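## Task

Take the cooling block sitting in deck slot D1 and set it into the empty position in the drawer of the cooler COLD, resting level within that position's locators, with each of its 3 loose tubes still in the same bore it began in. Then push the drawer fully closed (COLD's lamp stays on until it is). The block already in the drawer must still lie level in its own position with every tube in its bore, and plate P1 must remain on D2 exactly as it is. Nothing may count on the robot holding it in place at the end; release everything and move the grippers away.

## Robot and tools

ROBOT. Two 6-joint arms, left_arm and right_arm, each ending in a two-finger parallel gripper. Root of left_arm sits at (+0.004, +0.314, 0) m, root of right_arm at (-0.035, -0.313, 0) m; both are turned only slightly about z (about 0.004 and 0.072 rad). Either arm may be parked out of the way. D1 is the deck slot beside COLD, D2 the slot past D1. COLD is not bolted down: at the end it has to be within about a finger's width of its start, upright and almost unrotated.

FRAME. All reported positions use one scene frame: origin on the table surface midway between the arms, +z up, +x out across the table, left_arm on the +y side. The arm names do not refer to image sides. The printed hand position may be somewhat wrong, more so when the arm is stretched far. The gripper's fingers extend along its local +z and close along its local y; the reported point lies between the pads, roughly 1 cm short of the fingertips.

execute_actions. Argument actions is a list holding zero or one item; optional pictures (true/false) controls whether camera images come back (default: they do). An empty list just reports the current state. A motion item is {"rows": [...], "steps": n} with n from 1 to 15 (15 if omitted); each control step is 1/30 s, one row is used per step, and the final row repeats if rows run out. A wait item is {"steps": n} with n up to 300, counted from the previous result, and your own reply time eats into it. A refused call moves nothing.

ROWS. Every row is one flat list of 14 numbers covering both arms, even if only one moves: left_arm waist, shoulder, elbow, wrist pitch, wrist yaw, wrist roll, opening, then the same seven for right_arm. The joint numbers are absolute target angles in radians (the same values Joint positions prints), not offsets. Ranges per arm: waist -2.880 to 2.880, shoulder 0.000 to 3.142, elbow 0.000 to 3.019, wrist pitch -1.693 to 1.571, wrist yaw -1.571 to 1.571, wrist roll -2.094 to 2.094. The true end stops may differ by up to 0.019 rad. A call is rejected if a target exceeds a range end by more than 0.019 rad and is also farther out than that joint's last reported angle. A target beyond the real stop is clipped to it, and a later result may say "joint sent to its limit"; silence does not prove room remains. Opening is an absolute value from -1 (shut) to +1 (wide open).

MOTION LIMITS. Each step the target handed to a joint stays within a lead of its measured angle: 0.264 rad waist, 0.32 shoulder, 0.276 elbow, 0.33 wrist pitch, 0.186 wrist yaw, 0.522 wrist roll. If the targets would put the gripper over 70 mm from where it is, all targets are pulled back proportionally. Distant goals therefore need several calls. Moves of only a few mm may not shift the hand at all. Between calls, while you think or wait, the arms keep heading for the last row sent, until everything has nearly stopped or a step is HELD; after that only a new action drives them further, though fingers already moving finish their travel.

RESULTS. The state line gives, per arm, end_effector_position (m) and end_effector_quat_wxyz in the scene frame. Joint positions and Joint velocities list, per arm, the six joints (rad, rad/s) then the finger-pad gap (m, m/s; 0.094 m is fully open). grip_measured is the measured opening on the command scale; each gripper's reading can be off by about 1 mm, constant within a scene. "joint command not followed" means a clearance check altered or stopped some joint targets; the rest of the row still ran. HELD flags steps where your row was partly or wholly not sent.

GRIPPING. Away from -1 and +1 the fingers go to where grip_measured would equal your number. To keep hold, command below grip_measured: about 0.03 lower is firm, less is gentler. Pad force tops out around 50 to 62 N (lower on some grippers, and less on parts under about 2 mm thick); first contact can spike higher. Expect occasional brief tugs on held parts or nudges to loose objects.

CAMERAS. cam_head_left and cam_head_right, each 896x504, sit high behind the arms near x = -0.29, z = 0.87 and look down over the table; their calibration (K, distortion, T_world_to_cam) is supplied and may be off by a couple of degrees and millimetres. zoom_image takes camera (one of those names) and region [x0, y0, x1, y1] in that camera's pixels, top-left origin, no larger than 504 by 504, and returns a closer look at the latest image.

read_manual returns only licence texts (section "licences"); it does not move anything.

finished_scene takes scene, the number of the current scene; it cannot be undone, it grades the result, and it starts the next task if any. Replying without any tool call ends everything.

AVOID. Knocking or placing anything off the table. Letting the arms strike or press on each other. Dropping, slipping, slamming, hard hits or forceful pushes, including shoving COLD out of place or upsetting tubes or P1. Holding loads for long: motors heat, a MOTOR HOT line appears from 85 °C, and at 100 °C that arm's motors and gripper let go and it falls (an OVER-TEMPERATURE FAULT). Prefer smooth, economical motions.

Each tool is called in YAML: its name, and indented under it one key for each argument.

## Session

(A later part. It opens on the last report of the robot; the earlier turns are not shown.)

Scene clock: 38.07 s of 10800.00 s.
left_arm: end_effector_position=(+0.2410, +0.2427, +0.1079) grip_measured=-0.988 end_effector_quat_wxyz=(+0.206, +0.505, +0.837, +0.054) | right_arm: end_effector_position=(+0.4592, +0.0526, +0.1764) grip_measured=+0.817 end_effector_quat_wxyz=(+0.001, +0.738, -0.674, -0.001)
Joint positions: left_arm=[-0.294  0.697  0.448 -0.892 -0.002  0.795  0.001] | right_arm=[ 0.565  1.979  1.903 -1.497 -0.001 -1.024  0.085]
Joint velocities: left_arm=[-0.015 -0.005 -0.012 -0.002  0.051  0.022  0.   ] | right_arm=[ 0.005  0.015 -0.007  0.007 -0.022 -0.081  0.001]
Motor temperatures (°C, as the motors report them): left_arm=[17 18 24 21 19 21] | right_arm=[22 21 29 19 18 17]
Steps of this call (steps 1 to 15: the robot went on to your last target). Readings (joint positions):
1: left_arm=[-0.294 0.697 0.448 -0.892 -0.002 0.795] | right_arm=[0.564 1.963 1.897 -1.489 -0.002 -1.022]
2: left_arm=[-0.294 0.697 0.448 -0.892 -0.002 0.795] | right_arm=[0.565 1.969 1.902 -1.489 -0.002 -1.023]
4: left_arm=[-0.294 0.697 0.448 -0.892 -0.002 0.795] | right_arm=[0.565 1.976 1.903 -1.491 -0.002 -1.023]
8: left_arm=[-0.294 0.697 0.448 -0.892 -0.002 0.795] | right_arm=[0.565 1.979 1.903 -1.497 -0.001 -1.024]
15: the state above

execute_actions:
  actions:
    - {"rows":[[-0.3,0.7,0.45,-0.9,0,0.8,-1,0.565,1.95,2.013,-1.5,0,-1.033,0.76],[-0.3,0.7,0.45,-0.9,0,0.8,-1,0.565,1.967,2.031,-1.5,0,-1.033,0.76],[-0.3,0.7,0.45,-0.9,0,0.8,-1,0.565,1.984,2.049,-1.5,0,-1.033,0.76],[-0.3,0.7,0.45,-0.9,0,0.8,-1,0.565,2.0,2.067,-1.5,0,-1.033,0.76],[-0.3,0.7,0.45,-0.9,0,0.8,-1,0.565,2.016,2.085,-1.5,0,-1.033,0.76],[-0.3,0.7,0.45,-0.9,0,0.8,-1,0.565,2.032,2.103,-1.5,0,-1.033,0.76],[-0.3,0.7,0.45,-0.9,0,0.8,-1,0.565,2.048,2.121,-1.5,0,-1.033,0.76],[-0.3,0.7,0.45,-0.9,0,0.8,-1,0.565,2.064,2.139,-1.5,0,-1.033,0.76],[-0.3,0.7,0.45,-0.9,0,0.8,-1,0.565,2.08,2.157,-1.5,0,-1.033,0.76],[-0.3,0.7,0.45,-0.9,0,0.8,-1,0.565,2.096,2.175,-1.5,0,-1.033,0.76],[-0.3,0.7,0.45,-0.9,0,0.8,-1,0.565,2.112,2.193,-1.5,0,-1.033,0.76],[-0.3,0.7,0.45,-0.9,0,0.8,-1,0.565,2.126,2.208,-1.5,0,-1.033,0.76],[-0.3,0.7,0.45,-0.9,0,0.8,-1,0.565,2.138,2.22,-1.5,0,-1.033,0.76],[-0.3,0.7,0.45,-0.9,0,0.8,-1,0.565,2.148,2.225,-1.5,0,-1.033,0.76],[-0.3,0.7,0.45,-0.9,0,0.8,-1,0.565,2.155,2.21,-1.48,0,-1.033,0.76]]}
  pictures: false

execute_actions:
  actions:
    - {"steps":15}

zoom_image:
  camera: "cam_head_left"
  region: [310, 115, 430, 235]

zoom_image:
  camera: "cam_head_right"
  region: [320, 115, 440, 235]

Scene clock: 43.67 s of 10800.00 s.
left_arm: end_effector_position=(+0.2410, +0.2427, +0.1079) grip_measured=-0.988 end_effector_quat_wxyz=(+0.206, +0.505, +0.837, +0.054) | right_arm: end_effector_position=(+0.5120, +0.0916, +0.1370) grip_measured=+0.817 end_effector_quat_wxyz=(-0.011, +0.738, -0.674, +0.002)
Joint positions: left_arm=[-0.294  0.697  0.448 -0.892 -0.002  0.795  0.001] | right_arm=[ 0.565  2.177  2.124 -1.496 -0.001 -1.024  0.085]
Joint velocities: left_arm=[-0.024 -0.015 -0.007 -0.012 -0.007 -0.037 -0.001] | right_arm=[ 0.005  0.298  0.042  0.203 -0.037  0.022 -0.001]
Motor temperatures (°C, as the motors report them): left_arm=[17 18 24 21 19 21] | right_arm=[22 22 30 19 18 17]
Steps of this call (steps 1 to 15: the robot went on to your last target; steps 16 to 90: nothing new was sent; then 2.10 s passed at rest; steps 91 to 105: all 15 steps of this action). Readings (joint positions):
91: left_arm=[-0.294 0.697 0.448 -0.892 -0.002 0.795] | right_arm=[0.565 1.979 1.904 -1.497 -0.001 -1.024]
92: left_arm=[-0.294 0.697 0.448 -0.892 -0.002 0.795] | right_arm=[0.565 1.983 1.909 -1.498 -0.001 -1.024]
94: left_arm=[-0.294 0.697 0.448 -0.892 -0.002 0.795] | right_arm=[0.565 2.000 1.935 -1.500 -0.001 -1.024]
98: left_arm=[-0.294 0.697 0.448 -0.892 -0.002 0.795] | right_arm=[0.565 2.061 2.021 -1.500 -0.001 -1.024]
105: the state above

Scene clock: 44.17 s of 10800.00 s.
left_arm: end_effector_position=(+0.2410, +0.2427, +0.1079) grip_measured=-0.988 end_effector_quat_wxyz=(+0.206, +0.505, +0.837, +0.054) | right_arm: end_effector_position=(+0.5133, +0.0926, +0.1029) grip_measured=+0.817 end_effector_quat_wxyz=(+0.010, +0.738, -0.674, -0.002)
Joint positions: left_arm=[-0.294  0.697  0.448 -0.892 -0.002  0.795  0.001] | right_arm=[ 0.565  2.229  2.124 -1.487 -0.001 -1.024  0.085]
Joint velocities: left_arm=[ 0.005 -0.005  0.007 -0.007 -0.081  0.022 -0.001] | right_arm=[-0.015 -0.015 -0.012  0.007  0.037  0.022 -0.   ]
Motor temperatures (°C, as the motors report them): left_arm=[17 18 24 21 19 21] | right_arm=[22 22 30 19 18 17]
Steps of this call (steps 1 to 15: the robot went on to your last target). Readings (joint positions):
1: left_arm=[-0.294 0.697 0.448 -0.892 -0.002 0.795] | right_arm=[0.565 2.187 2.124 -1.490 -0.001 -1.024]
2: left_arm=[-0.294 0.697 0.448 -0.892 -0.002 0.795] | right_arm=[0.565 2.197 2.124 -1.488 -0.001 -1.024]
4: left_arm=[-0.294 0.697 0.448 -0.892 -0.002 0.795] | right_arm=[0.565 2.214 2.124 -1.487 -0.001 -1.024]
8: left_arm=[-0.294 0.697 0.448 -0.892 -0.002 0.795] | right_arm=[0.565 2.229 2.124 -1.487 -0.001 -1.024]
15: the state above

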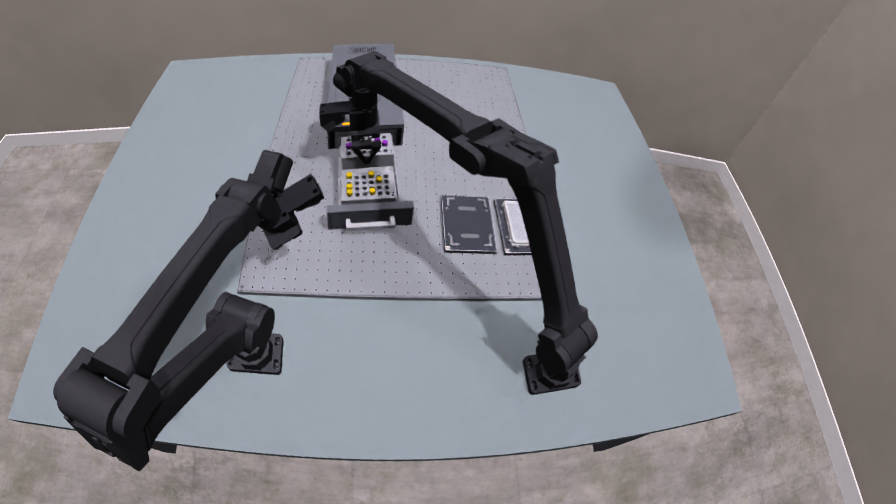

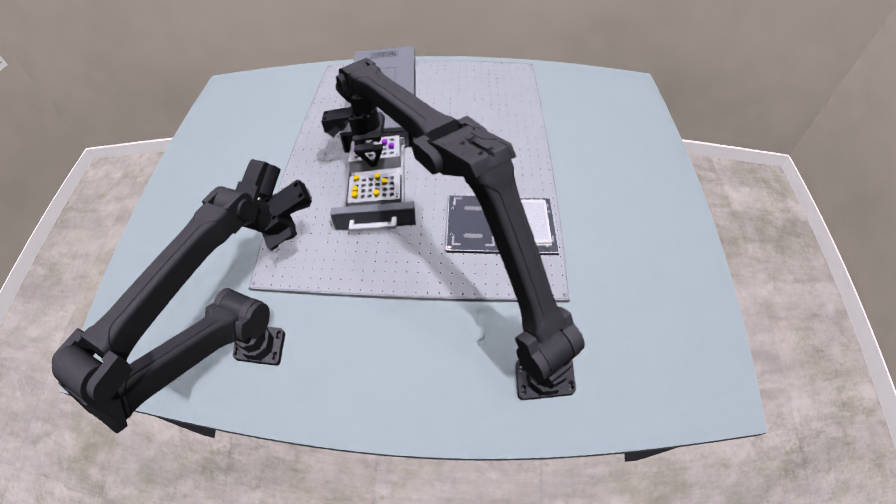

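Region (310, 115, 430, 235) of cam_head_left's 896x504 image, scaled by 4.200, with more detail than that image has.

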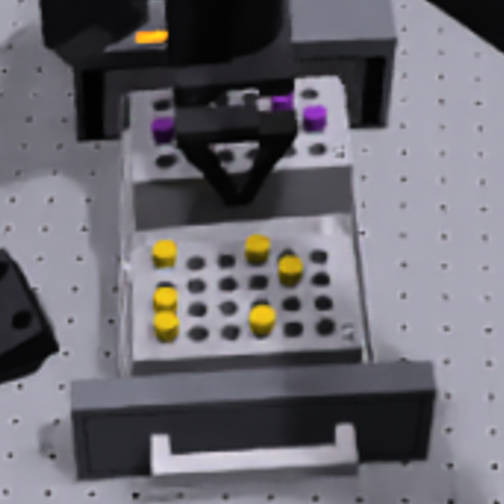

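Region (320, 115, 440, 235) of cam_head_right's 896x504 image, scaled by 4.200, with more detail than that image has.

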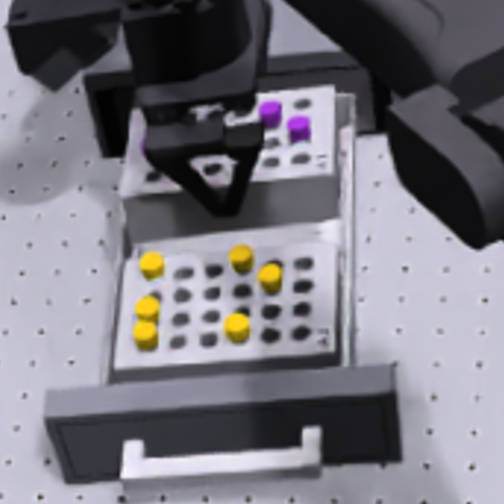

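execute_actions:
  actions:
    - {"rows":[[-0.3,0.7,0.45,-0.9,0,0.8,-1,0.565,2.17,2.17,-1.45,0,-1.033,0.76]],"steps":10}
  pictures: false

execute_actions:
  actions:
    - {"rows":[[-0.3,0.7,0.45,-0.9,0,0.8,-1,0.555,2.185,2.14,-1.415,0,-1.033,0.76]]}

zoom_image:
  camera: "cam_head_left"
  region: [310, 115, 430, 235]

Scene clock: 47.17 s of 10800.00 s.
left_arm: end_effector_position=(+0.2410, +0.2427, +0.1079) grip_measured=-0.988 end_effector_quat_wxyz=(+0.206, +0.505, +0.837, +0.054) | right_arm: end_effector_position=(+0.5191, +0.0968, +0.1029) grip_measured=+0.817 end_effector_quat_wxyz=(-0.004, +0.739, -0.674, +0.000)
Joint positions: left_arm=[-0.294  0.697  0.448 -0.892 -0.002  0.795  0.001] | right_arm=[ 0.565  2.229  2.124 -1.458 -0.001 -1.025  0.085]
Joint velocities: left_arm=[-0.005 -0.005  0.007 -0.002  0.022 -0.022  0.   ] | right_arm=[-0.005 -0.005  0.007  0.012 -0.007 -0.037 -0.   ]
Motor temperatures (°C, as the motors report them): left_arm=[17 18 25 21 19 21] | right_arm=[22 22 30 19 18 17]
Steps of this call (steps 1 to 15: the robot went on to your last target; steps 16 to 80: nothing new was sent; steps 81 to 90: all 10 steps of this action). Readings (joint positions):
81: left_arm=[-0.294 0.697 0.448 -0.892 -0.002 0.795] | right_arm=[0.565 2.229 2.124 -1.484 -0.001 -1.025]
82: left_arm=[-0.294 0.697 0.448 -0.892 -0.002 0.795] | right_arm=[0.565 2.229 2.124 -1.477 -0.001 -1.025]
84: left_arm=[-0.294 0.697 0.448 -0.892 -0.002 0.795] | right_arm=[0.565 2.229 2.124 -1.464 -0.001 -1.025]
88: left_arm=[-0.294 0.697 0.448 -0.892 -0.002 0.795] | right_arm=[0.565 2.229 2.124 -1.458 -0.001 -1.025]
90: the state above

Scene clock: 47.67 s of 10800.00 s.
left_arm: end_effector_position=(+0.2410, +0.2427, +0.1079) grip_measured=-0.988 end_effector_quat_wxyz=(+0.206, +0.505, +0.837, +0.054) | right_arm: end_effector_position=(+0.5199, +0.0974, +0.0910) grip_measured=+0.817 end_effector_quat_wxyz=(-0.006, +0.739, -0.674, +0.001)
Joint positions: left_arm=[-0.294  0.697  0.448 -0.892 -0.002  0.795  0.001] | right_arm=[ 0.565  2.233  2.101 -1.426 -0.001 -1.025  0.085]
Joint velocities: left_arm=[-0.005 -0.005 -0.002  0.007 -0.007 -0.066 -0.001] | right_arm=[-0.005 -0.005 -0.007  0.007 -0.037 -0.022  0.   ]
Motor temperatures (°C, as the motors report them): left_arm=[17 18 25 21 19 21] | right_arm=[22 23 30 19 18 17]
Steps of this call (steps 1 to 15: all 15 steps of this action). Readings (joint positions):
1: left_arm=[-0.294 0.697 0.448 -0.892 -0.002 0.795] | right_arm=[0.565 2.229 2.120 -1.452 -0.001 -1.025]
2: left_arm=[-0.294 0.697 0.448 -0.892 -0.002 0.795] | right_arm=[0.565 2.229 2.118 -1.445 -0.001 -1.025]
4: left_arm=[-0.294 0.697 0.448 -0.892 -0.002 0.795] | right_arm=[0.565 2.230 2.111 -1.429 -0.001 -1.025]
8: left_arm=[-0.294 0.697 0.448 -0.892 -0.002 0.795] | right_arm=[0.565 2.232 2.102 -1.426 -0.001 -1.025]
15: the state above

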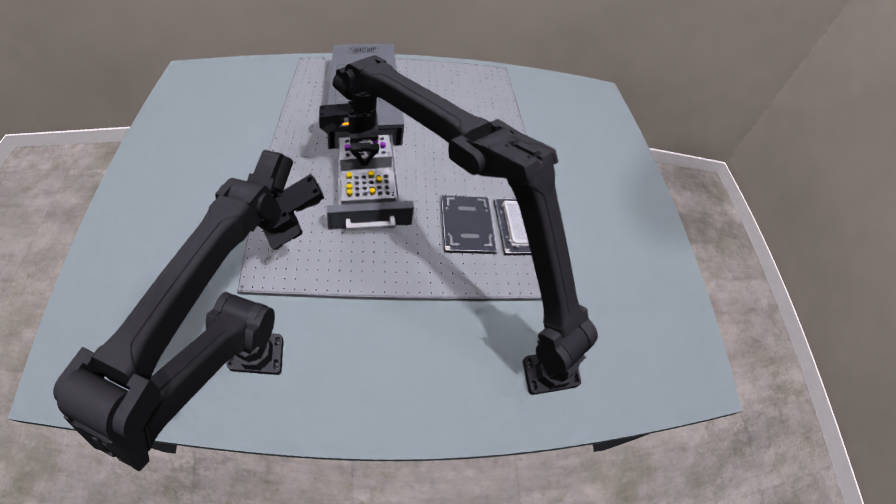

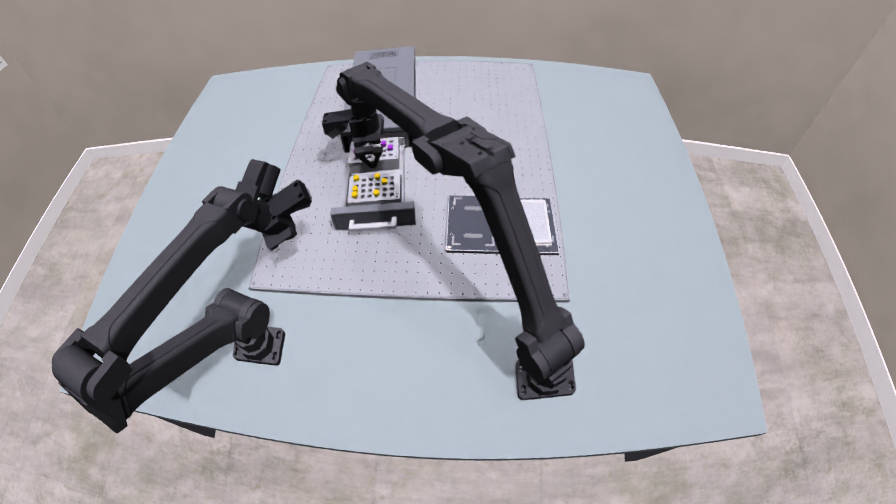

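Region (310, 115, 430, 235) of cam_head_left's 896x504 image, scaled by 4.200, with more detail than that image has.

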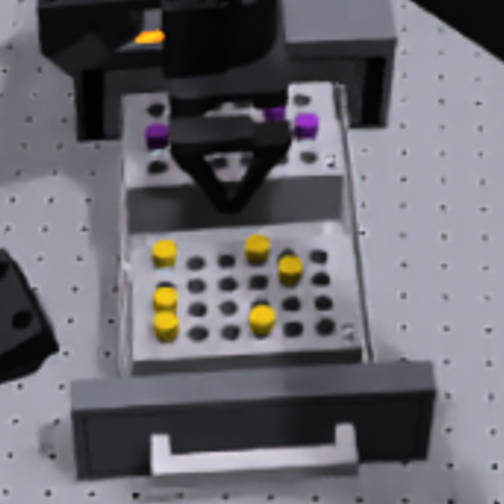

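execute_actions:
  actions:
    - {"rows":[[-0.3,0.7,0.45,-0.9,0,0.8,-1,0.541,2.205,2.14,-1.405,0,-1.036,0.76]]}
  pictures: false

execute_actions:
  actions:
    - {"rows":[[-0.3,0.7,0.45,-0.9,0,0.8,-1,0.555,2.228,2.14,-1.4,0,-1.036,0.76]]}

zoom_image:
  camera: "cam_head_left"
  region: [310, 115, 430, 235]

Scene clock: 49.77 s of 10800.00 s.
left_arm: end_effector_position=(+0.2410, +0.2427, +0.1079) grip_measured=-0.988 end_effector_quat_wxyz=(+0.206, +0.505, +0.837, +0.054) | right_arm: end_effector_position=(+0.5248, +0.0935, +0.0782) grip_measured=+0.817 end_effector_quat_wxyz=(-0.002, +0.736, -0.677, +0.000)
Joint positions: left_arm=[-0.294  0.697  0.448 -0.892 -0.002  0.795  0.001] | right_arm=[ 0.556  2.252  2.101 -1.415 -0.001 -1.027  0.085]
Joint velocities: left_arm=[ 0.005 -0.005  0.012  0.002  0.051 -0.11  -0.002] | right_arm=[-0.024 -0.005 -0.002 -0.022 -0.066  0.066 -0.   ]
Motor temperatures (°C, as the motors report them): left_arm=[17 18 25 21 19 21] | right_arm=[22 23 30 19 18 17]
Steps of this call (steps 1 to 15: the robot went on to your last target; steps 16 to 48: nothing new was sent; steps 49 to 63: all 15 steps of this action). Readings (joint positions):
49: left_arm=[-0.294 0.697 0.448 -0.892 -0.002 0.795] | right_arm=[0.565 2.234 2.101 -1.425 -0.001 -1.025]
50: left_arm=[-0.294 0.697 0.448 -0.892 -0.002 0.795] | right_arm=[0.565 2.235 2.101 -1.422 -0.001 -1.025]
52: left_arm=[-0.294 0.697 0.448 -0.892 -0.002 0.795] | right_arm=[0.563 2.238 2.101 -1.418 -0.001 -1.026]
56: left_arm=[-0.294 0.697 0.448 -0.892 -0.002 0.795] | right_arm=[0.560 2.246 2.101 -1.415 -0.001 -1.027]
63: the state above

Scene clock: 50.27 s of 10800.00 s.
left_arm: end_effector_position=(+0.2410, +0.2427, +0.1079) grip_measured=-0.988 end_effector_quat_wxyz=(+0.206, +0.505, +0.837, +0.054) | right_arm: end_effector_position=(+0.5257, +0.0941, +0.0706) grip_measured=+0.817 end_effector_quat_wxyz=(+0.000, +0.736, -0.677, -0.000)
Joint positions: left_arm=[-0.294  0.697  0.448 -0.892 -0.002  0.795  0.001] | right_arm=[ 0.556  2.264  2.101 -1.408 -0.001 -1.027  0.085]
Joint velocities: left_arm=[-0.015 -0.024 -0.017 -0.007  0.022 -0.022  0.001] | right_arm=[-0.005  0.005 -0.002 -0.007 -0.037 -0.007 -0.001]
Motor temperatures (°C, as the motors report them): left_arm=[17 18 25 21 19 21] | right_arm=[22 23 29 19 18 17]
Steps of this call (steps 1 to 15: all 15 steps of this action). Readings (joint positions):
1: left_arm=[-0.294 0.697 0.448 -0.892 -0.002 0.795] | right_arm=[0.556 2.254 2.101 -1.415 -0.001 -1.027]
2: left_arm=[-0.294 0.697 0.448 -0.892 -0.002 0.795] | right_arm=[0.556 2.254 2.101 -1.413 -0.001 -1.027]
4: left_arm=[-0.294 0.697 0.448 -0.892 -0.002 0.795] | right_arm=[0.556 2.257 2.101 -1.410 -0.001 -1.027]
8: left_arm=[-0.294 0.697 0.448 -0.892 -0.002 0.795] | right_arm=[0.556 2.264 2.101 -1.408 -0.001 -1.027]
15: the state above

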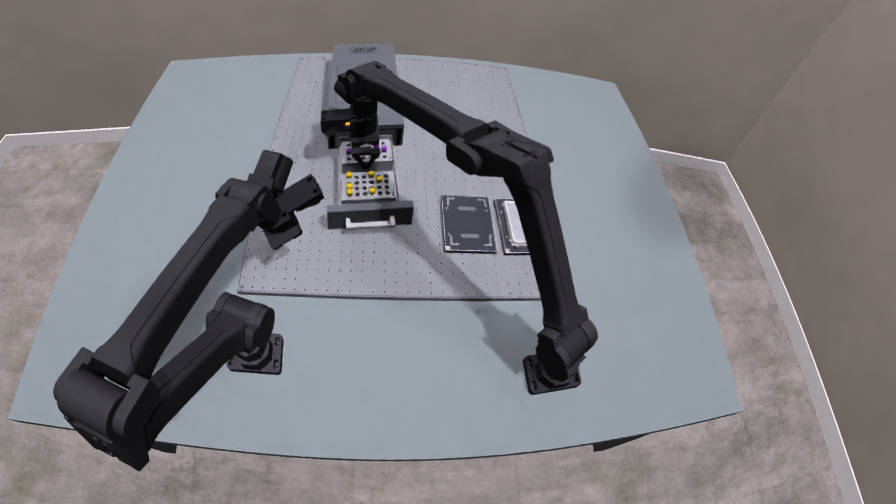

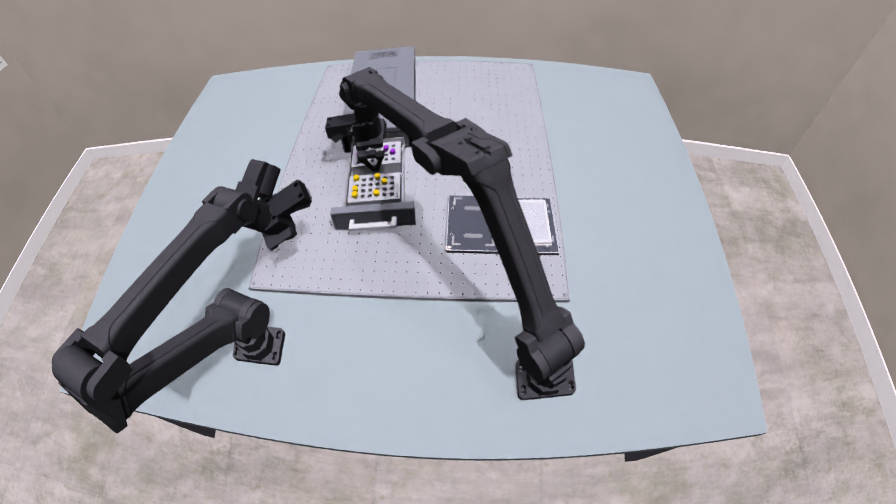

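Region (310, 115, 430, 235) of cam_head_left's 896x504 image, scaled by 4.200, with more detail than that image has.

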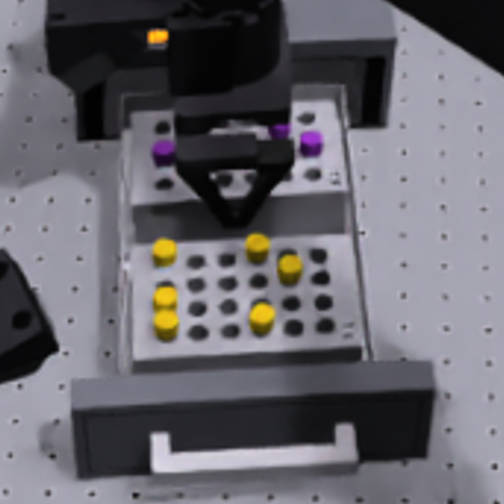

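execute_actions:
  actions:
    - {"rows":[[-0.3,0.7,0.45,-0.9,0,0.8,-1,0.58,2.235,2.14,-1.41,0,-1.036,0.76]]}
  pictures: false

execute_actions:
  actions:
    - {"rows":[[-0.3,0.7,0.45,-0.9,0,0.8,-1,0.56,2.26,2.125,-1.41,0,-1.036,0.76],[-0.3,0.7,0.45,-0.9,0,0.8,-1,0.56,2.26,2.125,-1.41,0,-1.036,0.76],[-0.3,0.7,0.45,-0.9,0,0.8,-1,0.56,2.26,2.125,-1.41,0,-1.036,0.76],[-0.3,0.7,0.45,-0.9,0,0.8,-1,0.56,2.26,2.125,-1.41,0,-1.036,0.76],[-0.3,0.7,0.45,-0.9,0,0.8,-1,0.56,2.26,2.125,-1.41,0,-1.036,0.9]],"steps":10}
  pictures: false

execute_actions:
  actions:
    - {"rows":[[-0.3,0.7,0.45,-0.9,0,0.8,-1,0.57,2.26,2.125,-1.47,0,-1.036,0.9]]}

zoom_image:
  camera: "cam_head_left"
  region: [310, 115, 430, 235]

Scene clock: 53.43 s of 10800.00 s.
left_arm: end_effector_position=(+0.2410, +0.2427, +0.1079) grip_measured=-0.988 end_effector_quat_wxyz=(+0.206, +0.505, +0.837, +0.054) | right_arm: end_effector_position=(+0.5254, +0.0945, +0.0703) grip_measured=+0.817 end_effector_quat_wxyz=(+0.000, +0.737, -0.676, -0.000)
Joint positions: left_arm=[-0.294  0.697  0.448 -0.892 -0.002  0.795  0.001] | right_arm=[ 0.557  2.264  2.101 -1.408 -0.    -1.027  0.085]
Joint velocities: left_arm=[-0.015 -0.024  0.012  0.007  0.022 -0.051 -0.   ] | right_arm=[-0.005 -0.005 -0.007 -0.007 -0.081  0.022 -0.001]
Motor temperatures (°C, as the motors report them): left_arm=[17 18 25 21 19 21] | right_arm=[22 23 29 19 18 17]
Steps of this call (steps 1 to 15: the robot went on to your last target; steps 16 to 80: nothing new was sent; steps 81 to 95: all 15 steps of this action). Readings (joint positions):
81: left_arm=[-0.294 0.697 0.448 -0.892 -0.002 0.795] | right_arm=[0.557 2.264 2.101 -1.408 -0.001 -1.027]
82: left_arm=[-0.294 0.697 0.448 -0.892 -0.002 0.795] | right_arm=[0.557 2.264 2.101 -1.408 -0.001 -1.027]
84: left_arm=[-0.294 0.697 0.448 -0.892 -0.002 0.795] | right_arm=[0.557 2.264 2.101 -1.408 -0.000 -1.027]
88: left_arm=[-0.294 0.697 0.448 -0.892 -0.002 0.795] | right_arm=[0.557 2.264 2.101 -1.408 -0.000 -1.027]
95: the state above

Scene clock: 53.77 s of 10800.00 s.
left_arm: end_effector_position=(+0.2410, +0.2427, +0.1079) grip_measured=-0.988 end_effector_quat_wxyz=(+0.206, +0.505, +0.837, +0.054) | right_arm: end_effector_position=(+0.5254, +0.0943, +0.0690) grip_measured=+0.898 end_effector_quat_wxyz=(+0.001, +0.737, -0.676, +0.000)
Joint positions: left_arm=[-0.294  0.697  0.448 -0.892 -0.002  0.795  0.001] | right_arm=[ 0.557  2.266  2.101 -1.408  0.001 -1.027  0.089]
Joint velocities: left_arm=[-0.005 -0.015  0.022 -0.017 -0.095 -0.051 -0.001] | right_arm=[ 0.005 -0.005 -0.007  0.002 -0.007 -0.051 -0.001]
Motor temperatures (°C, as the motors report them): left_arm=[17 18 25 21 19 21] | right_arm=[22 23 29 19 18 17]
Steps of this call (steps 1 to 10: all 10 steps of this action). Readings (joint positions):
1: left_arm=[-0.294 0.697 0.448 -0.892 -0.002 0.795] | right_arm=[0.557 2.266 2.101 -1.408 -0.000 -1.027]
2: left_arm=[-0.294 0.697 0.448 -0.892 -0.002 0.795] | right_arm=[0.557 2.266 2.101 -1.408 0.000 -1.027]
4: left_arm=[-0.294 0.697 0.448 -0.892 -0.002 0.795] | right_arm=[0.557 2.266 2.101 -1.408 0.001 -1.027]
8: left_arm=[-0.294 0.697 0.448 -0.892 -0.002 0.795] | right_arm=[0.557 2.266 2.101 -1.408 0.001 -1.027]
10: the state above

Scene clock: 54.27 s of 10800.00 s.
left_arm: end_effector_position=(+0.2410, +0.2427, +0.1079) grip_measured=-0.988 end_effector_quat_wxyz=(+0.206, +0.505, +0.837, +0.054) | right_arm: end_effector_position=(+0.5206, +0.0907, +0.0691) grip_measured=+0.898 end_effector_quat_wxyz=(+0.013, +0.739, -0.674, -0.002)
Joint positions: left_arm=[-0.294  0.697  0.448 -0.892 -0.002  0.795  0.001] | right_arm=[ 0.557  2.266  2.101 -1.433  0.001 -1.033  0.089]
Joint velocities: left_arm=[ 0.005 -0.015 -0.002  0.002  0.051 -0.081 -0.001] | right_arm=[-0.005  0.005  0.012 -0.002  0.066 -0.007 -0.001]
Motor temperatures (°C, as the motors report them): left_arm=[17 18 25 21 19 21] | right_arm=[22 23 29 19 18 17]
Steps of this call (steps 1 to 15: all 15 steps of this action). Readings (joint positions):
1: left_arm=[-0.294 0.697 0.448 -0.892 -0.002 0.795] | right_arm=[0.557 2.266 2.101 -1.417 0.001 -1.027]
2: left_arm=[-0.294 0.697 0.448 -0.892 -0.002 0.795] | right_arm=[0.557 2.266 2.101 -1.427 0.000 -1.029]
4: left_arm=[-0.294 0.697 0.448 -0.892 -0.002 0.795] | right_arm=[0.557 2.266 2.101 -1.433 0.001 -1.031]
8: left_arm=[-0.294 0.697 0.448 -0.892 -0.002 0.795] | right_arm=[0.557 2.266 2.101 -1.433 0.001 -1.033]
15: the state above

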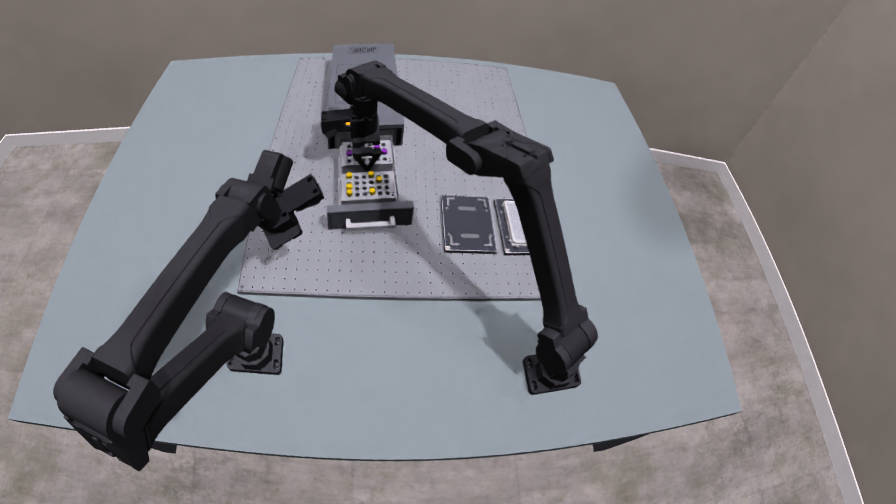

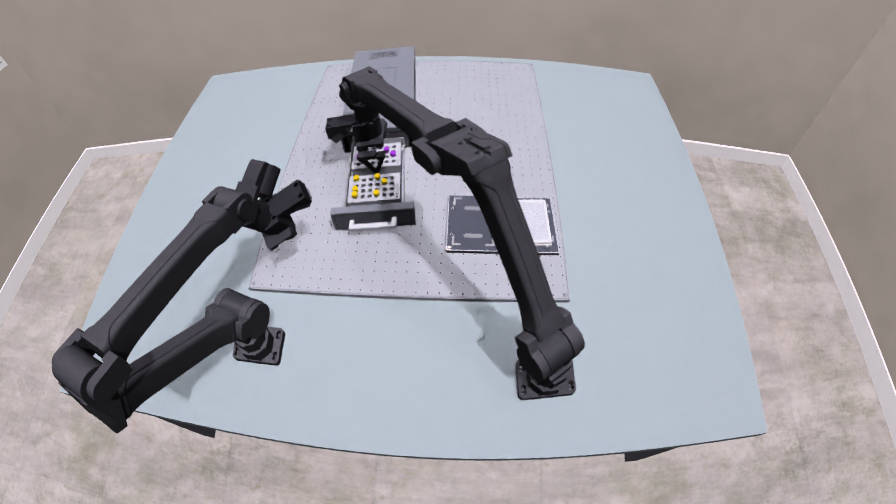

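Region (310, 115, 430, 235) of cam_head_left's 896x504 image, scaled by 4.200, with more detail than that image has.

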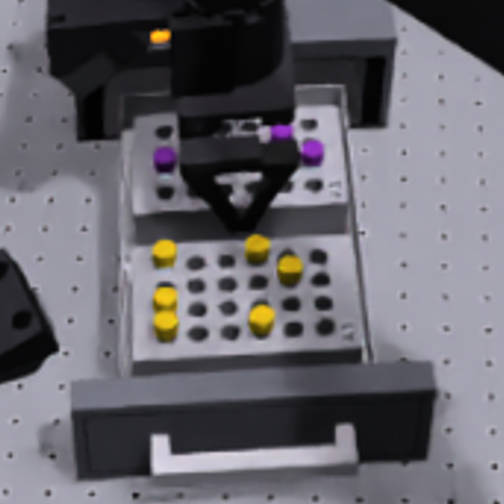

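execute_actions:
  actions:
    - {"rows":[[-0.4,0.7,0.45,-0.9,0,0.75,-1,0.557,2.25,2.125,-1.415,0,-1.033,1],[-0.5,0.7,0.45,-0.9,0,0.75,-1,0.557,2.22,2.125,-1.415,0,-1.033,1],[-0.6,0.7,0.45,-0.9,0,0.75,-1,0.557,2.19,2.125,-1.435,0,-1.033,1],[-0.77,0.7,0.45,-0.9,0,0.75,-1,0.557,1.97,2.125,-1.47,0,-1.033,1]]}
  pictures: false

execute_actions:
  actions:
    - {"steps":10}

zoom_image:
  camera: "cam_head_left"
  region: [325, 125, 415, 215]

zoom_image:
  camera: "cam_head_right"
  region: [335, 125, 425, 215]

Scene clock: 57.77 s of 10800.00 s.
left_arm: end_effector_position=(+0.1806, +0.1404, +0.1079) grip_measured=-0.988 end_effector_quat_wxyz=(+0.213, +0.679, +0.703, -0.002) | right_arm: end_effector_position=(+0.5167, +0.0879, +0.1861) grip_measured=+1.000 end_effector_quat_wxyz=(-0.065, +0.737, -0.672, +0.014)
Joint positions: left_arm=[-0.776  0.697  0.448 -0.892  0.002  0.763  0.001] | right_arm=[ 0.557  2.085  2.092 -1.445  0.001 -1.033  0.094]
Joint velocities: left_arm=[ 0.024 -0.015 -0.002 -0.007 -0.037  0.022 -0.001] | right_arm=[ 0.005 -0.63   0.002 -0.061  0.007 -0.037  0.   ]
Motor temperatures (°C, as the motors report them): left_arm=[17 18 25 21 19 21] | right_arm=[22 23 29 19 18 17]
Steps of this call (steps 1 to 15: the robot went on to your last target; steps 16 to 90: nothing new was sent; steps 91 to 105: all 15 steps of this action). Readings (joint positions):
91: left_arm=[-0.305 0.697 0.448 -0.892 -0.004 0.788] | right_arm=[0.557 2.266 2.101 -1.431 0.001 -1.033]
92: left_arm=[-0.341 0.697 0.448 -0.892 -0.006 0.782] | right_arm=[0.557 2.265 2.101 -1.429 0.001 -1.033]
94: left_arm=[-0.494 0.697 0.448 -0.892 -0.006 0.773] | right_arm=[0.557 2.259 2.099 -1.429 0.001 -1.033]
98: left_arm=[-0.785 0.697 0.448 -0.892 0.005 0.768] | right_arm=[0.557 2.215 2.092 -1.434 0.001 -1.033]
105: the state above

Scene clock: 58.10 s of 10800.00 s.
left_arm: end_effector_position=(+0.1807, +0.1405, +0.1079) grip_measured=-0.988 end_effector_quat_wxyz=(+0.213, +0.678, +0.703, -0.002) | right_arm: end_effector_position=(+0.5038, +0.0785, +0.2771) grip_measured=+1.000 end_effector_quat_wxyz=(-0.128, +0.732, -0.668, +0.027)
Joint positions: left_arm=[-0.776  0.697  0.448 -0.892  0.002  0.761  0.001] | right_arm=[ 0.557  1.948  2.098 -1.458  0.001 -1.033  0.094]
Joint velocities: left_arm=[ 0.005 -0.005  0.002 -0.012 -0.022 -0.007  0.   ] | right_arm=[ 0.015 -0.015  0.007 -0.012 -0.022  0.037  0.   ]
Motor temperatures (°C, as the motors report them): left_arm=[17 18 25 21 19 21] | right_arm=[22 23 29 19 18 17]
Steps of this call (steps 1 to 10: the robot went on to your last target). Readings (joint positions):
1: left_arm=[-0.776 0.697 0.448 -0.892 0.002 0.763] | right_arm=[0.557 2.063 2.092 -1.447 0.001 -1.033]
2: left_arm=[-0.776 0.697 0.448 -0.892 0.002 0.762] | right_arm=[0.557 2.042 2.092 -1.450 0.001 -1.033]
4: left_arm=[-0.776 0.697 0.448 -0.892 0.002 0.762] | right_arm=[0.557 2.001 2.092 -1.455 0.001 -1.033]
8: left_arm=[-0.776 0.697 0.448 -0.892 0.002 0.761] | right_arm=[0.557 1.952 2.096 -1.458 0.001 -1.033]
10: the state above

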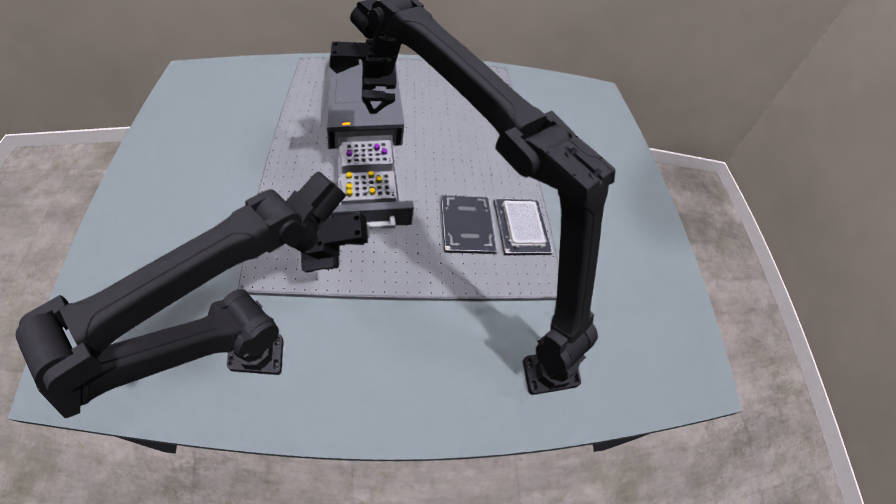

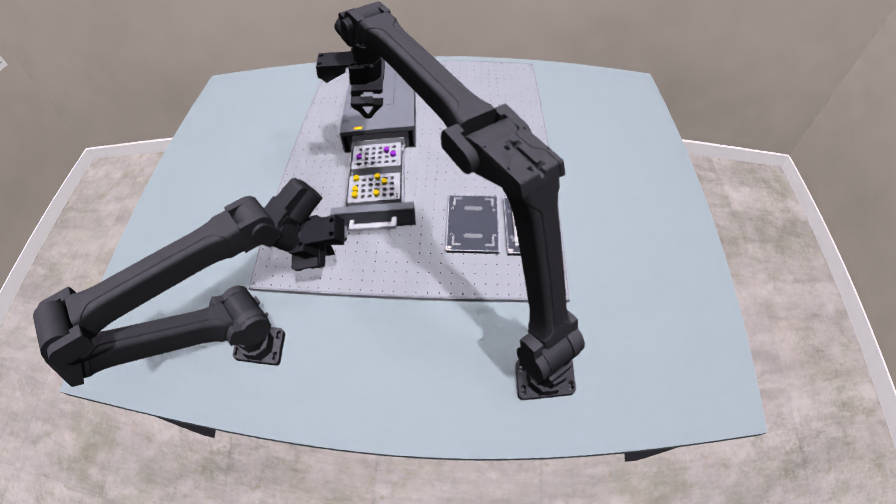

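Region (325, 125, 415, 215) of cam_head_left's 896x504 image, scaled by 5.600, with more detail than that image has.

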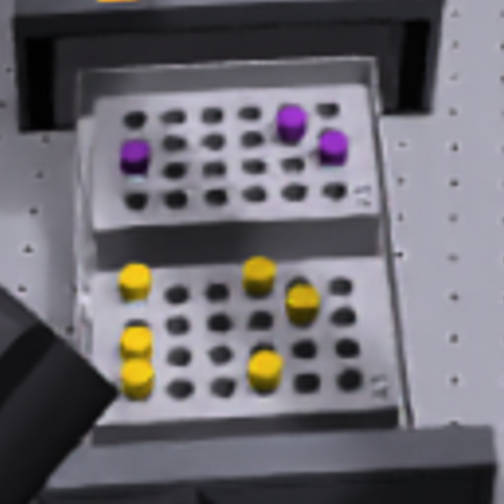

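Region (335, 125, 425, 215) of cam_head_right's 896x504 image, scaled by 5.600, with more detail than that image has.

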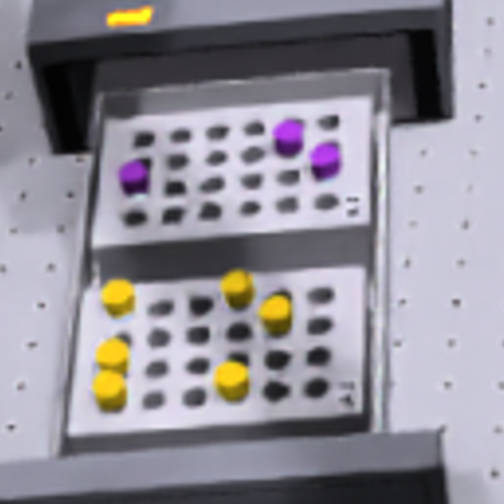

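The block looks seated, so I'll close the drawer.

execute_actions:
  actions:
    - {"rows":[[-0.77,0.76,0.47,-0.87,0,0.75,-1,0,1.2,1.2,-1.3,0,0,1],[-0.77,0.82,0.49,-0.84,0,0.75,-1,0,1.2,1.2,-1.3,0,0,1],[-0.77,0.88,0.51,-0.81,0,0.75,-1,0,1.2,1.2,-1.3,0,0,1],[-0.77,0.94,0.53,-0.78,0,0.75,-1,0,1.2,1.2,-1.3,0,0,1],[-0.77,1.0,0.55,-0.75,0,0.75,-1,0,1.2,1.2,-1.3,0,0,1],[-0.77,1.06,0.57,-0.72,0,0.75,-1,0,1.2,1.2,-1.3,0,0,1],[-0.77,1.11,0.59,-0.69,0,0.75,-1,0,1.2,1.2,-1.3,0,0,1],[-0.77,1.16,0.6,-0.66,0,0.75,-1,0,1.2,1.2,-1.3,0,0,1],[-0.77,1.2,0.61,-0.63,0,0.75,-1,0,1.2,1.2,-1.3,0,0,1],[-0.77,1.23,0.62,-0.6,0,0.75,-1,0,1.2,1.2,-1.3,0,0,1],[-0.77,1.255,0.63,-0.58,0,0.75,-1,0,1.2,1.2,-1.3,0,0,1],[-0.765,1.275,0.635,-0.57,0,0.75,-1,0,1.2,1.2,-1.3,0,0,1]]}
  pictures: false

execute_actions:
  actions:
    - {"rows":[[-0.75,1.3,0.645,-0.57,0,0.76,-1,0,1.2,1.2,-1.3,0,0,1],[-0.74,1.31,0.655,-0.57,0,0.77,-1,0,1.2,1.2,-1.3,0,0,1],[-0.73,1.32,0.665,-0.57,0,0.78,-1,0,1.2,1.2,-1.3,0,0,1],[-0.72,1.33,0.675,-0.57,0,0.79,-1,0,1.2,1.2,-1.3,0,0,1],[-0.71,1.34,0.685,-0.57,0,0.8,-1,0,1.2,1.2,-1.3,0,0,1],[-0.7,1.35,0.695,-0.57,0,0.81,-1,0,1.2,1.2,-1.3,0,0,1],[-0.69,1.36,0.705,-0.57,0,0.82,-1,0,1.2,1.2,-1.3,0,0,1],[-0.68,1.37,0.715,-0.57,0,0.83,-1,0,1.2,1.2,-1.3,0,0,1],[-0.67,1.382,0.727,-0.57,0,0.84,-1,0,1.2,1.2,-1.3,0,0,1],[-0.66,1.394,0.739,-0.57,0,0.85,-1,0,1.2,1.2,-1.3,0,0,1],[-0.65,1.406,0.751,-0.57,0,0.86,-1,0,1.2,1.2,-1.3,0,0,1],[-0.638,1.418,0.764,-0.57,0,0.87,-1,0,1.2,1.2,-1.3,0,0,1],[-0.626,1.43,0.778,-0.57,0,0.88,-1,0,1.2,1.2,-1.3,0,0,1],[-0.614,1.444,0.793,-0.57,0,0.89,-1,0,1.2,1.2,-1.3,0,0,1],[-0.6,1.458,0.81,-0.57,0,0.9,-1,0,1.2,1.2,-1.3,0,0,1]]}

Scene clock: 65.47 s of 10800.00 s.
left_arm: end_effector_position=(+0.2495, +0.0743, +0.0312) grip_measured=-0.988 end_effector_quat_wxyz=(+0.141, +0.686, +0.713, -0.002) | right_arm: end_effector_position=(+0.4474, -0.1654, +0.2547) grip_measured=+1.000 end_effector_quat_wxyz=(+0.094, -0.388, +0.917, -0.009)
Joint positions: left_arm=[-0.774  1.29   0.59  -0.588  0.002  0.761  0.001] | right_arm=[ 0.225  1.536  1.496 -1.342 -0.001 -0.502  0.094]
Joint velocities: left_arm=[ 0.015 -0.015 -0.002  0.081  0.007 -0.022  0.002] | right_arm=[-1.109 -1.128 -1.258  0.085 -0.066  1.194  0.   ]
Motor temperatures (°C, as the motors report them): left_arm=[17 18 25 21 19 21] | right_arm=[22 23 28 19 18 17]
Steps of this call (steps 1 to 30: the robot went on to your last target; steps 31 to 90: nothing new was sent; then 3.87 s passed at rest; steps 91 to 105: all 15 steps of this action). Readings (joint positions):
91: left_arm=[-0.776 0.701 0.448 -0.892 0.002 0.761] | right_arm=[0.553 1.945 2.078 -1.444 -0.000 -1.005]
92: left_arm=[-0.776 0.714 0.448 -0.884 0.002 0.761] | right_arm=[0.549 1.925 2.039 -1.426 -0.001 -0.972]
94: left_arm=[-0.776 0.785 0.453 -0.847 0.002 0.761] | right_arm=[0.526 1.880 1.958 -1.405 -0.001 -0.905]
98: left_arm=[-0.776 1.050 0.514 -0.736 0.002 0.761] | right_arm=[0.447 1.772 1.794 -1.374 -0.001 -0.767]
105: the state above

Scene clock: 65.97 s of 10800.00 s.
left_arm: end_effector_position=(+0.3182, +0.0804, +0.0346) grip_measured=-0.989 end_effector_quat_wxyz=(+0.142, +0.668, +0.730, +0.012) | right_arm: end_effector_position=(+0.3507, -0.2918, +0.2725) grip_measured=+1.000 end_effector_quat_wxyz=(+0.132, -0.045, +0.990, +0.001)
Joint positions: left_arm=[-0.638  1.411  0.716 -0.589  0.007  0.846  0.001] | right_arm=[-0.016  1.179  1.188 -1.316  0.002 -0.034  0.094]
Joint velocities: left_arm=[ 0.366  0.425  0.432  0.002 -0.022  0.227 -0.001] | right_arm=[-0.005  0.132  0.002 -0.002  0.051  0.139  0.   ]
Motor temperatures (°C, as the motors report them): left_arm=[17 18 25 21 19 21] | right_arm=[22 23 28 19 18 17]
Steps of this call (steps 1 to 15: all 15 steps of this action). Readings (joint positions):
1: left_arm=[-0.772 1.290 0.590 -0.588 0.002 0.761] | right_arm=[0.187 1.496 1.450 -1.338 -0.001 -0.460]
2: left_arm=[-0.767 1.290 0.592 -0.588 0.002 0.761] | right_arm=[0.149 1.453 1.400 -1.333 -0.001 -0.415]
4: left_arm=[-0.751 1.294 0.601 -0.588 0.002 0.765] | right_arm=[0.073 1.357 1.297 -1.323 -0.001 -0.306]
8: left_arm=[-0.705 1.325 0.641 -0.589 0.009 0.787] | right_arm=[-0.026 1.197 1.187 -1.321 0.003 -0.129]
15: the state above

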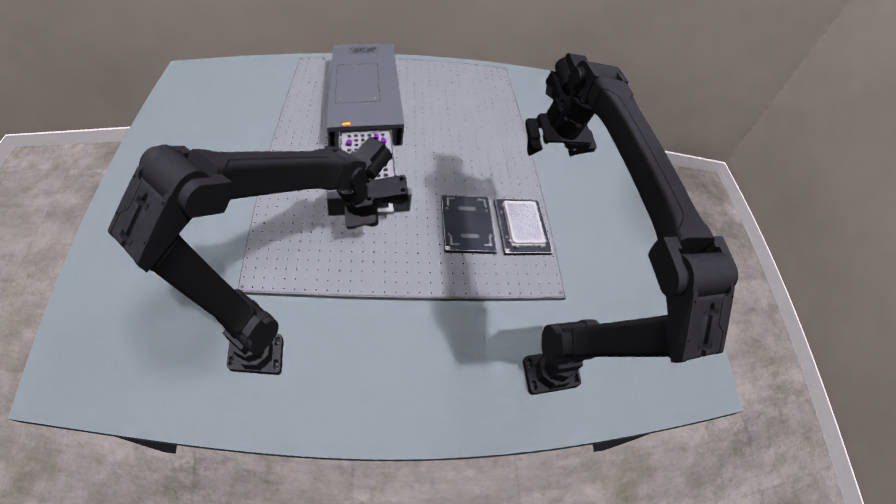

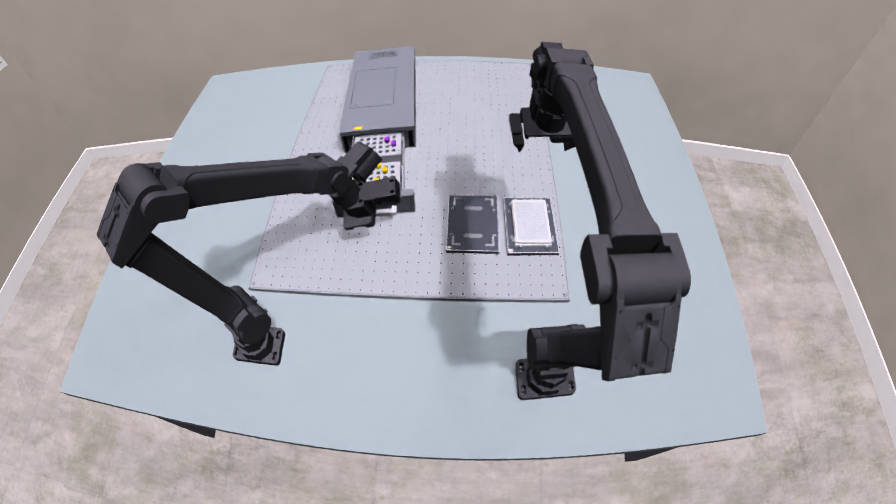

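execute_actions:
  actions:
    - {"rows":[[-0.59,1.471,0.824,-0.57,0,0.91,-1,0,1.2,1.2,-1.3,0,0,1],[-0.58,1.484,0.838,-0.57,0,0.92,-1,0,1.2,1.2,-1.3,0,0,1],[-0.57,1.497,0.852,-0.57,0,0.93,-1,0,1.2,1.2,-1.3,0,0,1],[-0.56,1.51,0.866,-0.57,0,0.94,-1,0,1.2,1.2,-1.3,0,0,1],[-0.55,1.523,0.88,-0.57,0,0.95,-1,0,1.2,1.2,-1.3,0,0,1],[-0.54,1.536,0.894,-0.57,0,0.96,-1,0,1.2,1.2,-1.3,0,0,1],[-0.53,1.549,0.908,-0.57,0,0.97,-1,0,1.2,1.2,-1.3,0,0,1],[-0.52,1.562,0.922,-0.57,0,0.98,-1,0,1.2,1.2,-1.3,0,0,1],[-0.511,1.574,0.936,-0.57,0,0.99,-1,0,1.2,1.2,-1.3,0,0,1],[-0.502,1.586,0.95,-0.57,0,1,-1,0,1.2,1.2,-1.3,0,0,1],[-0.494,1.598,0.964,-0.57,0,1.01,-1,0,1.2,1.2,-1.3,0,0,1],[-0.486,1.61,0.978,-0.57,0,1.02,-1,0,1.2,1.2,-1.3,0,0,1],[-0.478,1.622,0.992,-0.57,0,1.03,-1,0,1.2,1.2,-1.3,0,0,1],[-0.471,1.634,1.006,-0.57,0,1.04,-1,0,1.2,1.2,-1.3,0,0,1],[-0.464,1.646,1.02,-0.57,0,1.04,-1,0,1.2,1.2,-1.3,0,0,1]]}
  pictures: false

execute_actions:
  actions:
    - {"rows":[[-0.458,1.656,1.033,-0.57,0,1.05,-1,0,1.2,1.2,-1.3,0,0,1],[-0.452,1.666,1.046,-0.57,0,1.05,-1,0,1.2,1.2,-1.3,0,0,1],[-0.446,1.676,1.059,-0.57,0,1.06,-1,0,1.2,1.2,-1.3,0,0,1],[-0.44,1.686,1.072,-0.57,0,1.06,-1,0,1.2,1.2,-1.3,0,0,1],[-0.434,1.696,1.085,-0.57,0,1.07,-1,0,1.2,1.2,-1.3,0,0,1],[-0.428,1.706,1.098,-0.57,0,1.07,-1,0,1.2,1.2,-1.3,0,0,1],[-0.422,1.716,1.111,-0.57,0,1.08,-1,0,1.2,1.2,-1.3,0,0,1],[-0.417,1.725,1.122,-0.57,0,1.08,-1,0,1.2,1.2,-1.3,0,0,1],[-0.413,1.733,1.132,-0.57,0,1.09,-1,0,1.2,1.2,-1.3,0,0,1],[-0.409,1.741,1.142,-0.57,0,1.09,-1,0,1.2,1.2,-1.3,0,0,1],[-0.405,1.748,1.151,-0.57,0,1.1,-1,0,1.2,1.2,-1.3,0,0,1],[-0.402,1.755,1.16,-0.57,0,1.1,-1,0,1.2,1.2,-1.3,0,0,1],[-0.399,1.762,1.169,-0.57,0,1.1,-1,0,1.2,1.2,-1.3,0,0,1]]}
  pictures: false

execute_actions:
  actions:
    - {"rows":[[-0.395,1.77,1.172,-0.55,0,1.1,-1,0,1.2,1.2,-1.3,0,0,1],[-0.395,1.77,1.172,-0.54,0,1.1,-1,0,1.2,1.2,-1.3,0,0,1],[-0.395,1.77,1.172,-0.53,0,1.1,-1,0,1.2,1.2,-1.3,0,0,1],[-0.395,1.77,1.172,-0.52,0,1.1,-1,0,1.2,1.2,-1.3,0,0,1],[-0.395,1.77,1.172,-0.5,0,1.1,-1,0,1.2,1.2,-1.3,0,0,1]]}
  pictures: false

execute_actions:
  actions:
    - {"rows":[[-0.39,1.68,1.08,-0.55,0,1.1,-1,0,1.2,1.2,-1.3,0,0,1],[-0.39,1.62,1.04,-0.55,0,1.1,-1,0,1.2,1.2,-1.3,0,0,1],[-0.39,1.56,0.99,-0.55,0,1.1,-1,0,1.2,1.2,-1.3,0,0,1],[-0.37,1.5,0.94,-0.55,0,1.1,-1,0,1.2,1.2,-1.3,0,0,1],[-0.3,1.2,0.72,-0.6,0,1.1,-1,0,1.2,1.2,-1.3,0,0,1]]}

Scene clock: 75.07 s of 10800.00 s.
left_arm: end_effector_position=(+0.4312, +0.0901, +0.0419) grip_measured=-0.989 end_effector_quat_wxyz=(+0.160, +0.664, +0.730, +0.038) | right_arm: end_effector_position=(+0.3526, -0.2917, +0.2676) grip_measured=+1.000 end_effector_quat_wxyz=(+0.125, -0.032, +0.992, +0.002)
Joint positions: left_arm=[-0.482  1.597  0.942 -0.586  0.008  0.996  0.001] | right_arm=[-0.016  1.193  1.188 -1.316  0.002 -0.009  0.094]
Joint velocities: left_arm=[ 0.073  0.23   0.183 -0.002  0.022  0.198  0.   ] | right_arm=[-0.005 -0.015 -0.022  0.002  0.037 -0.007  0.   ]
Motor temperatures (°C, as the motors report them): left_arm=[17 18 26 21 19 21] | right_arm=[22 22 28 19 18 17]
Steps of this call (steps 1 to 30: the robot went on to your last target; steps 31 to 90: nothing new was sent; then 5.60 s passed at rest; steps 91 to 105: all 15 steps of this action). Readings (joint positions):
91: left_arm=[-0.599 1.446 0.767 -0.583 0.001 0.890] | right_arm=[-0.016 1.193 1.188 -1.316 0.002 -0.009]
92: left_arm=[-0.598 1.447 0.768 -0.583 0.001 0.893] | right_arm=[-0.016 1.193 1.188 -1.316 0.002 -0.009]
94: left_arm=[-0.590 1.457 0.781 -0.583 0.001 0.904] | right_arm=[-0.016 1.193 1.188 -1.316 0.002 -0.009]
98: left_arm=[-0.550 1.509 0.842 -0.583 0.001 0.935] | right_arm=[-0.016 1.193 1.188 -1.316 0.002 -0.009]
105: the state above

Scene clock: 75.57 s of 10800.00 s.
left_arm: end_effector_position=(+0.5100, +0.0989, +0.0429) grip_measured=-0.989 end_effector_quat_wxyz=(+0.173, +0.662, +0.726, +0.060) | right_arm: end_effector_position=(+0.3526, -0.2917, +0.2676) grip_measured=+1.000 end_effector_quat_wxyz=(+0.125, -0.032, +0.992, +0.002)
Joint positions: left_arm=[-0.404  1.732  1.115 -0.585  0.001  1.078  0.001] | right_arm=[-0.016  1.193  1.188 -1.316  0.002 -0.008  0.094]
Joint velocities: left_arm=[ 0.073  0.044  0.168  0.017 -0.066  0.081 -0.001] | right_arm=[-0.005  0.005  0.007 -0.002 -0.051 -0.066  0.   ]
Motor temperatures (°C, as the motors report them): left_arm=[17 18 26 21 19 21] | right_arm=[22 22 28 19 18 17]
Steps of this call (steps 1 to 15: all 15 steps of this action). Readings (joint positions):
1: left_arm=[-0.478 1.607 0.950 -0.586 0.006 1.004] | right_arm=[-0.016 1.193 1.188 -1.316 0.002 -0.009]
2: left_arm=[-0.474 1.617 0.959 -0.586 0.006 1.011] | right_arm=[-0.016 1.193 1.188 -1.316 0.002 -0.009]
4: left_arm=[-0.465 1.639 0.981 -0.586 0.005 1.024] | right_arm=[-0.016 1.193 1.188 -1.316 0.002 -0.008]
8: left_arm=[-0.441 1.683 1.035 -0.586 0.005 1.047] | right_arm=[-0.016 1.193 1.188 -1.316 0.002 -0.008]
15: the state above

Scene clock: 76.07 s of 10800.00 s.
left_arm: end_effector_position=(+0.5269, +0.0945, +0.0496) grip_measured=-0.989 end_effector_quat_wxyz=(+0.204, +0.660, +0.720, +0.073) | right_arm: end_effector_position=(+0.3526, -0.2917, +0.2676) grip_measured=+1.000 end_effector_quat_wxyz=(+0.125, -0.032, +0.992, +0.002)
Joint positions: left_arm=[-0.399  1.736  1.12  -0.518  0.001  1.088  0.001] | right_arm=[-0.016  1.193  1.188 -1.316  0.002 -0.008  0.094]
Joint velocities: left_arm=[-0.015 -0.024  0.007  0.002 -0.022 -0.095  0.   ] | right_arm=[-0.005  0.005  0.002 -0.002 -0.081 -0.007  0.   ]
Motor temperatures (°C, as the motors report them): left_arm=[17 18 26 21 19 21] | right_arm=[22 22 28 19 18 17]
Steps of this call (steps 1 to 15: all 15 steps of this action). Readings (joint positions):
1: left_arm=[-0.401 1.734 1.119 -0.580 0.001 1.080] | right_arm=[-0.016 1.193 1.188 -1.316 0.002 -0.008]
2: left_arm=[-0.400 1.734 1.120 -0.572 0.001 1.081] | right_arm=[-0.016 1.193 1.188 -1.316 0.002 -0.008]
4: left_arm=[-0.399 1.735 1.120 -0.554 0.001 1.084] | right_arm=[-0.016 1.193 1.188 -1.316 0.002 -0.008]
8: left_arm=[-0.399 1.736 1.120 -0.522 0.001 1.086] | right_arm=[-0.016 1.193 1.188 -1.316 0.002 -0.008]
15: the state above

Scene clock: 76.57 s of 10800.00 s.
left_arm: end_effector_position=(+0.3924, +0.1971, +0.1409) grip_measured=-0.989 end_effector_quat_wxyz=(+0.255, +0.612, +0.741, +0.108) | right_arm: end_effector_position=(+0.3526, -0.2917, +0.2676) grip_measured=+1.000 end_effector_quat_wxyz=(+0.125, -0.032, +0.992, +0.002)
Joint positions: left_arm=[-0.294  1.139  0.725 -0.595 -0.     1.089  0.001] | right_arm=[-0.016  1.193  1.188 -1.316  0.002 -0.008  0.094]
Joint velocities: left_arm=[ 0.005 -0.093 -0.002 -0.002  0.007  0.007  0.   ] | right_arm=[-0.024 -0.015  0.002  0.002 -0.022  0.066  0.   ]
Motor temperatures (°C, as the motors report them): left_arm=[17 18 26 21 19 21] | right_arm=[22 22 28 19 18 17]
Steps of this call (steps 1 to 15: all 15 steps of this action). Readings (joint positions):
1: left_arm=[-0.399 1.733 1.117 -0.520 0.001 1.088] | right_arm=[-0.016 1.193 1.188 -1.316 0.002 -0.008]
2: left_arm=[-0.399 1.723 1.105 -0.522 0.001 1.088] | right_arm=[-0.016 1.193 1.188 -1.316 0.002 -0.008]
4: left_arm=[-0.397 1.665 1.038 -0.524 0.001 1.088] | right_arm=[-0.016 1.193 1.188 -1.316 0.002 -0.008]
8: left_arm=[-0.357 1.448 0.838 -0.558 0.002 1.088] | right_arm=[-0.016 1.193 1.188 -1.316 0.002 -0.008]
15: the state above

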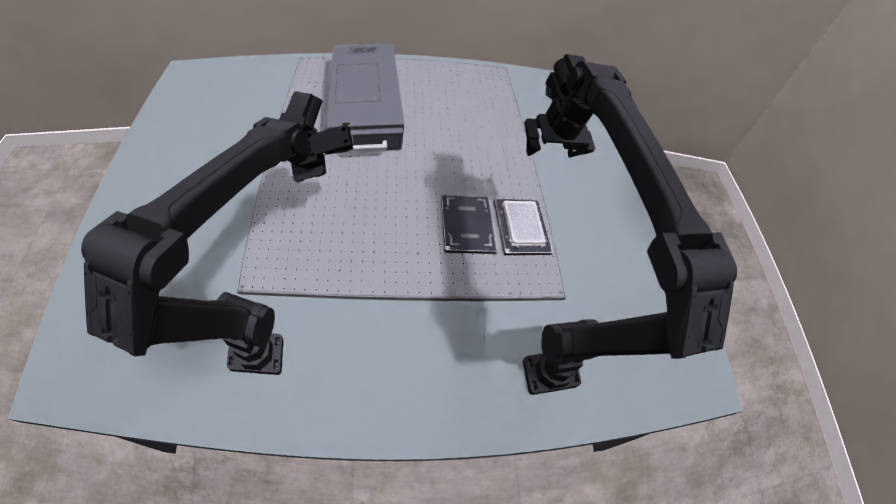

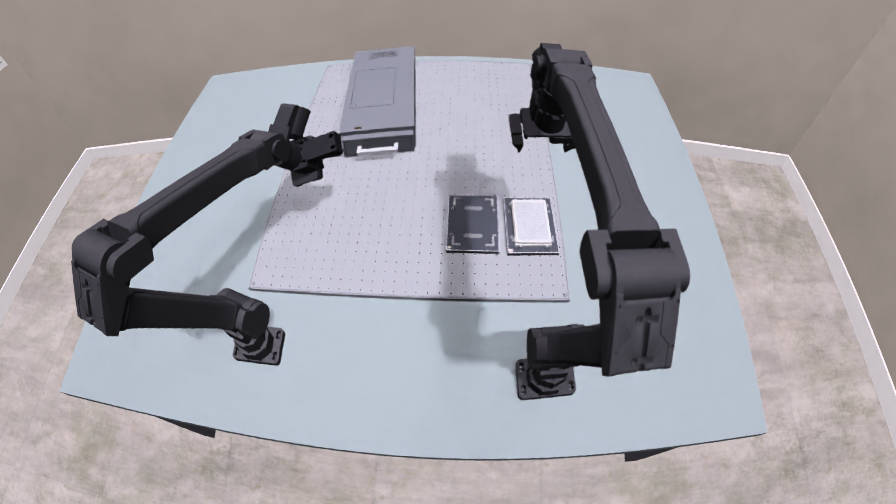

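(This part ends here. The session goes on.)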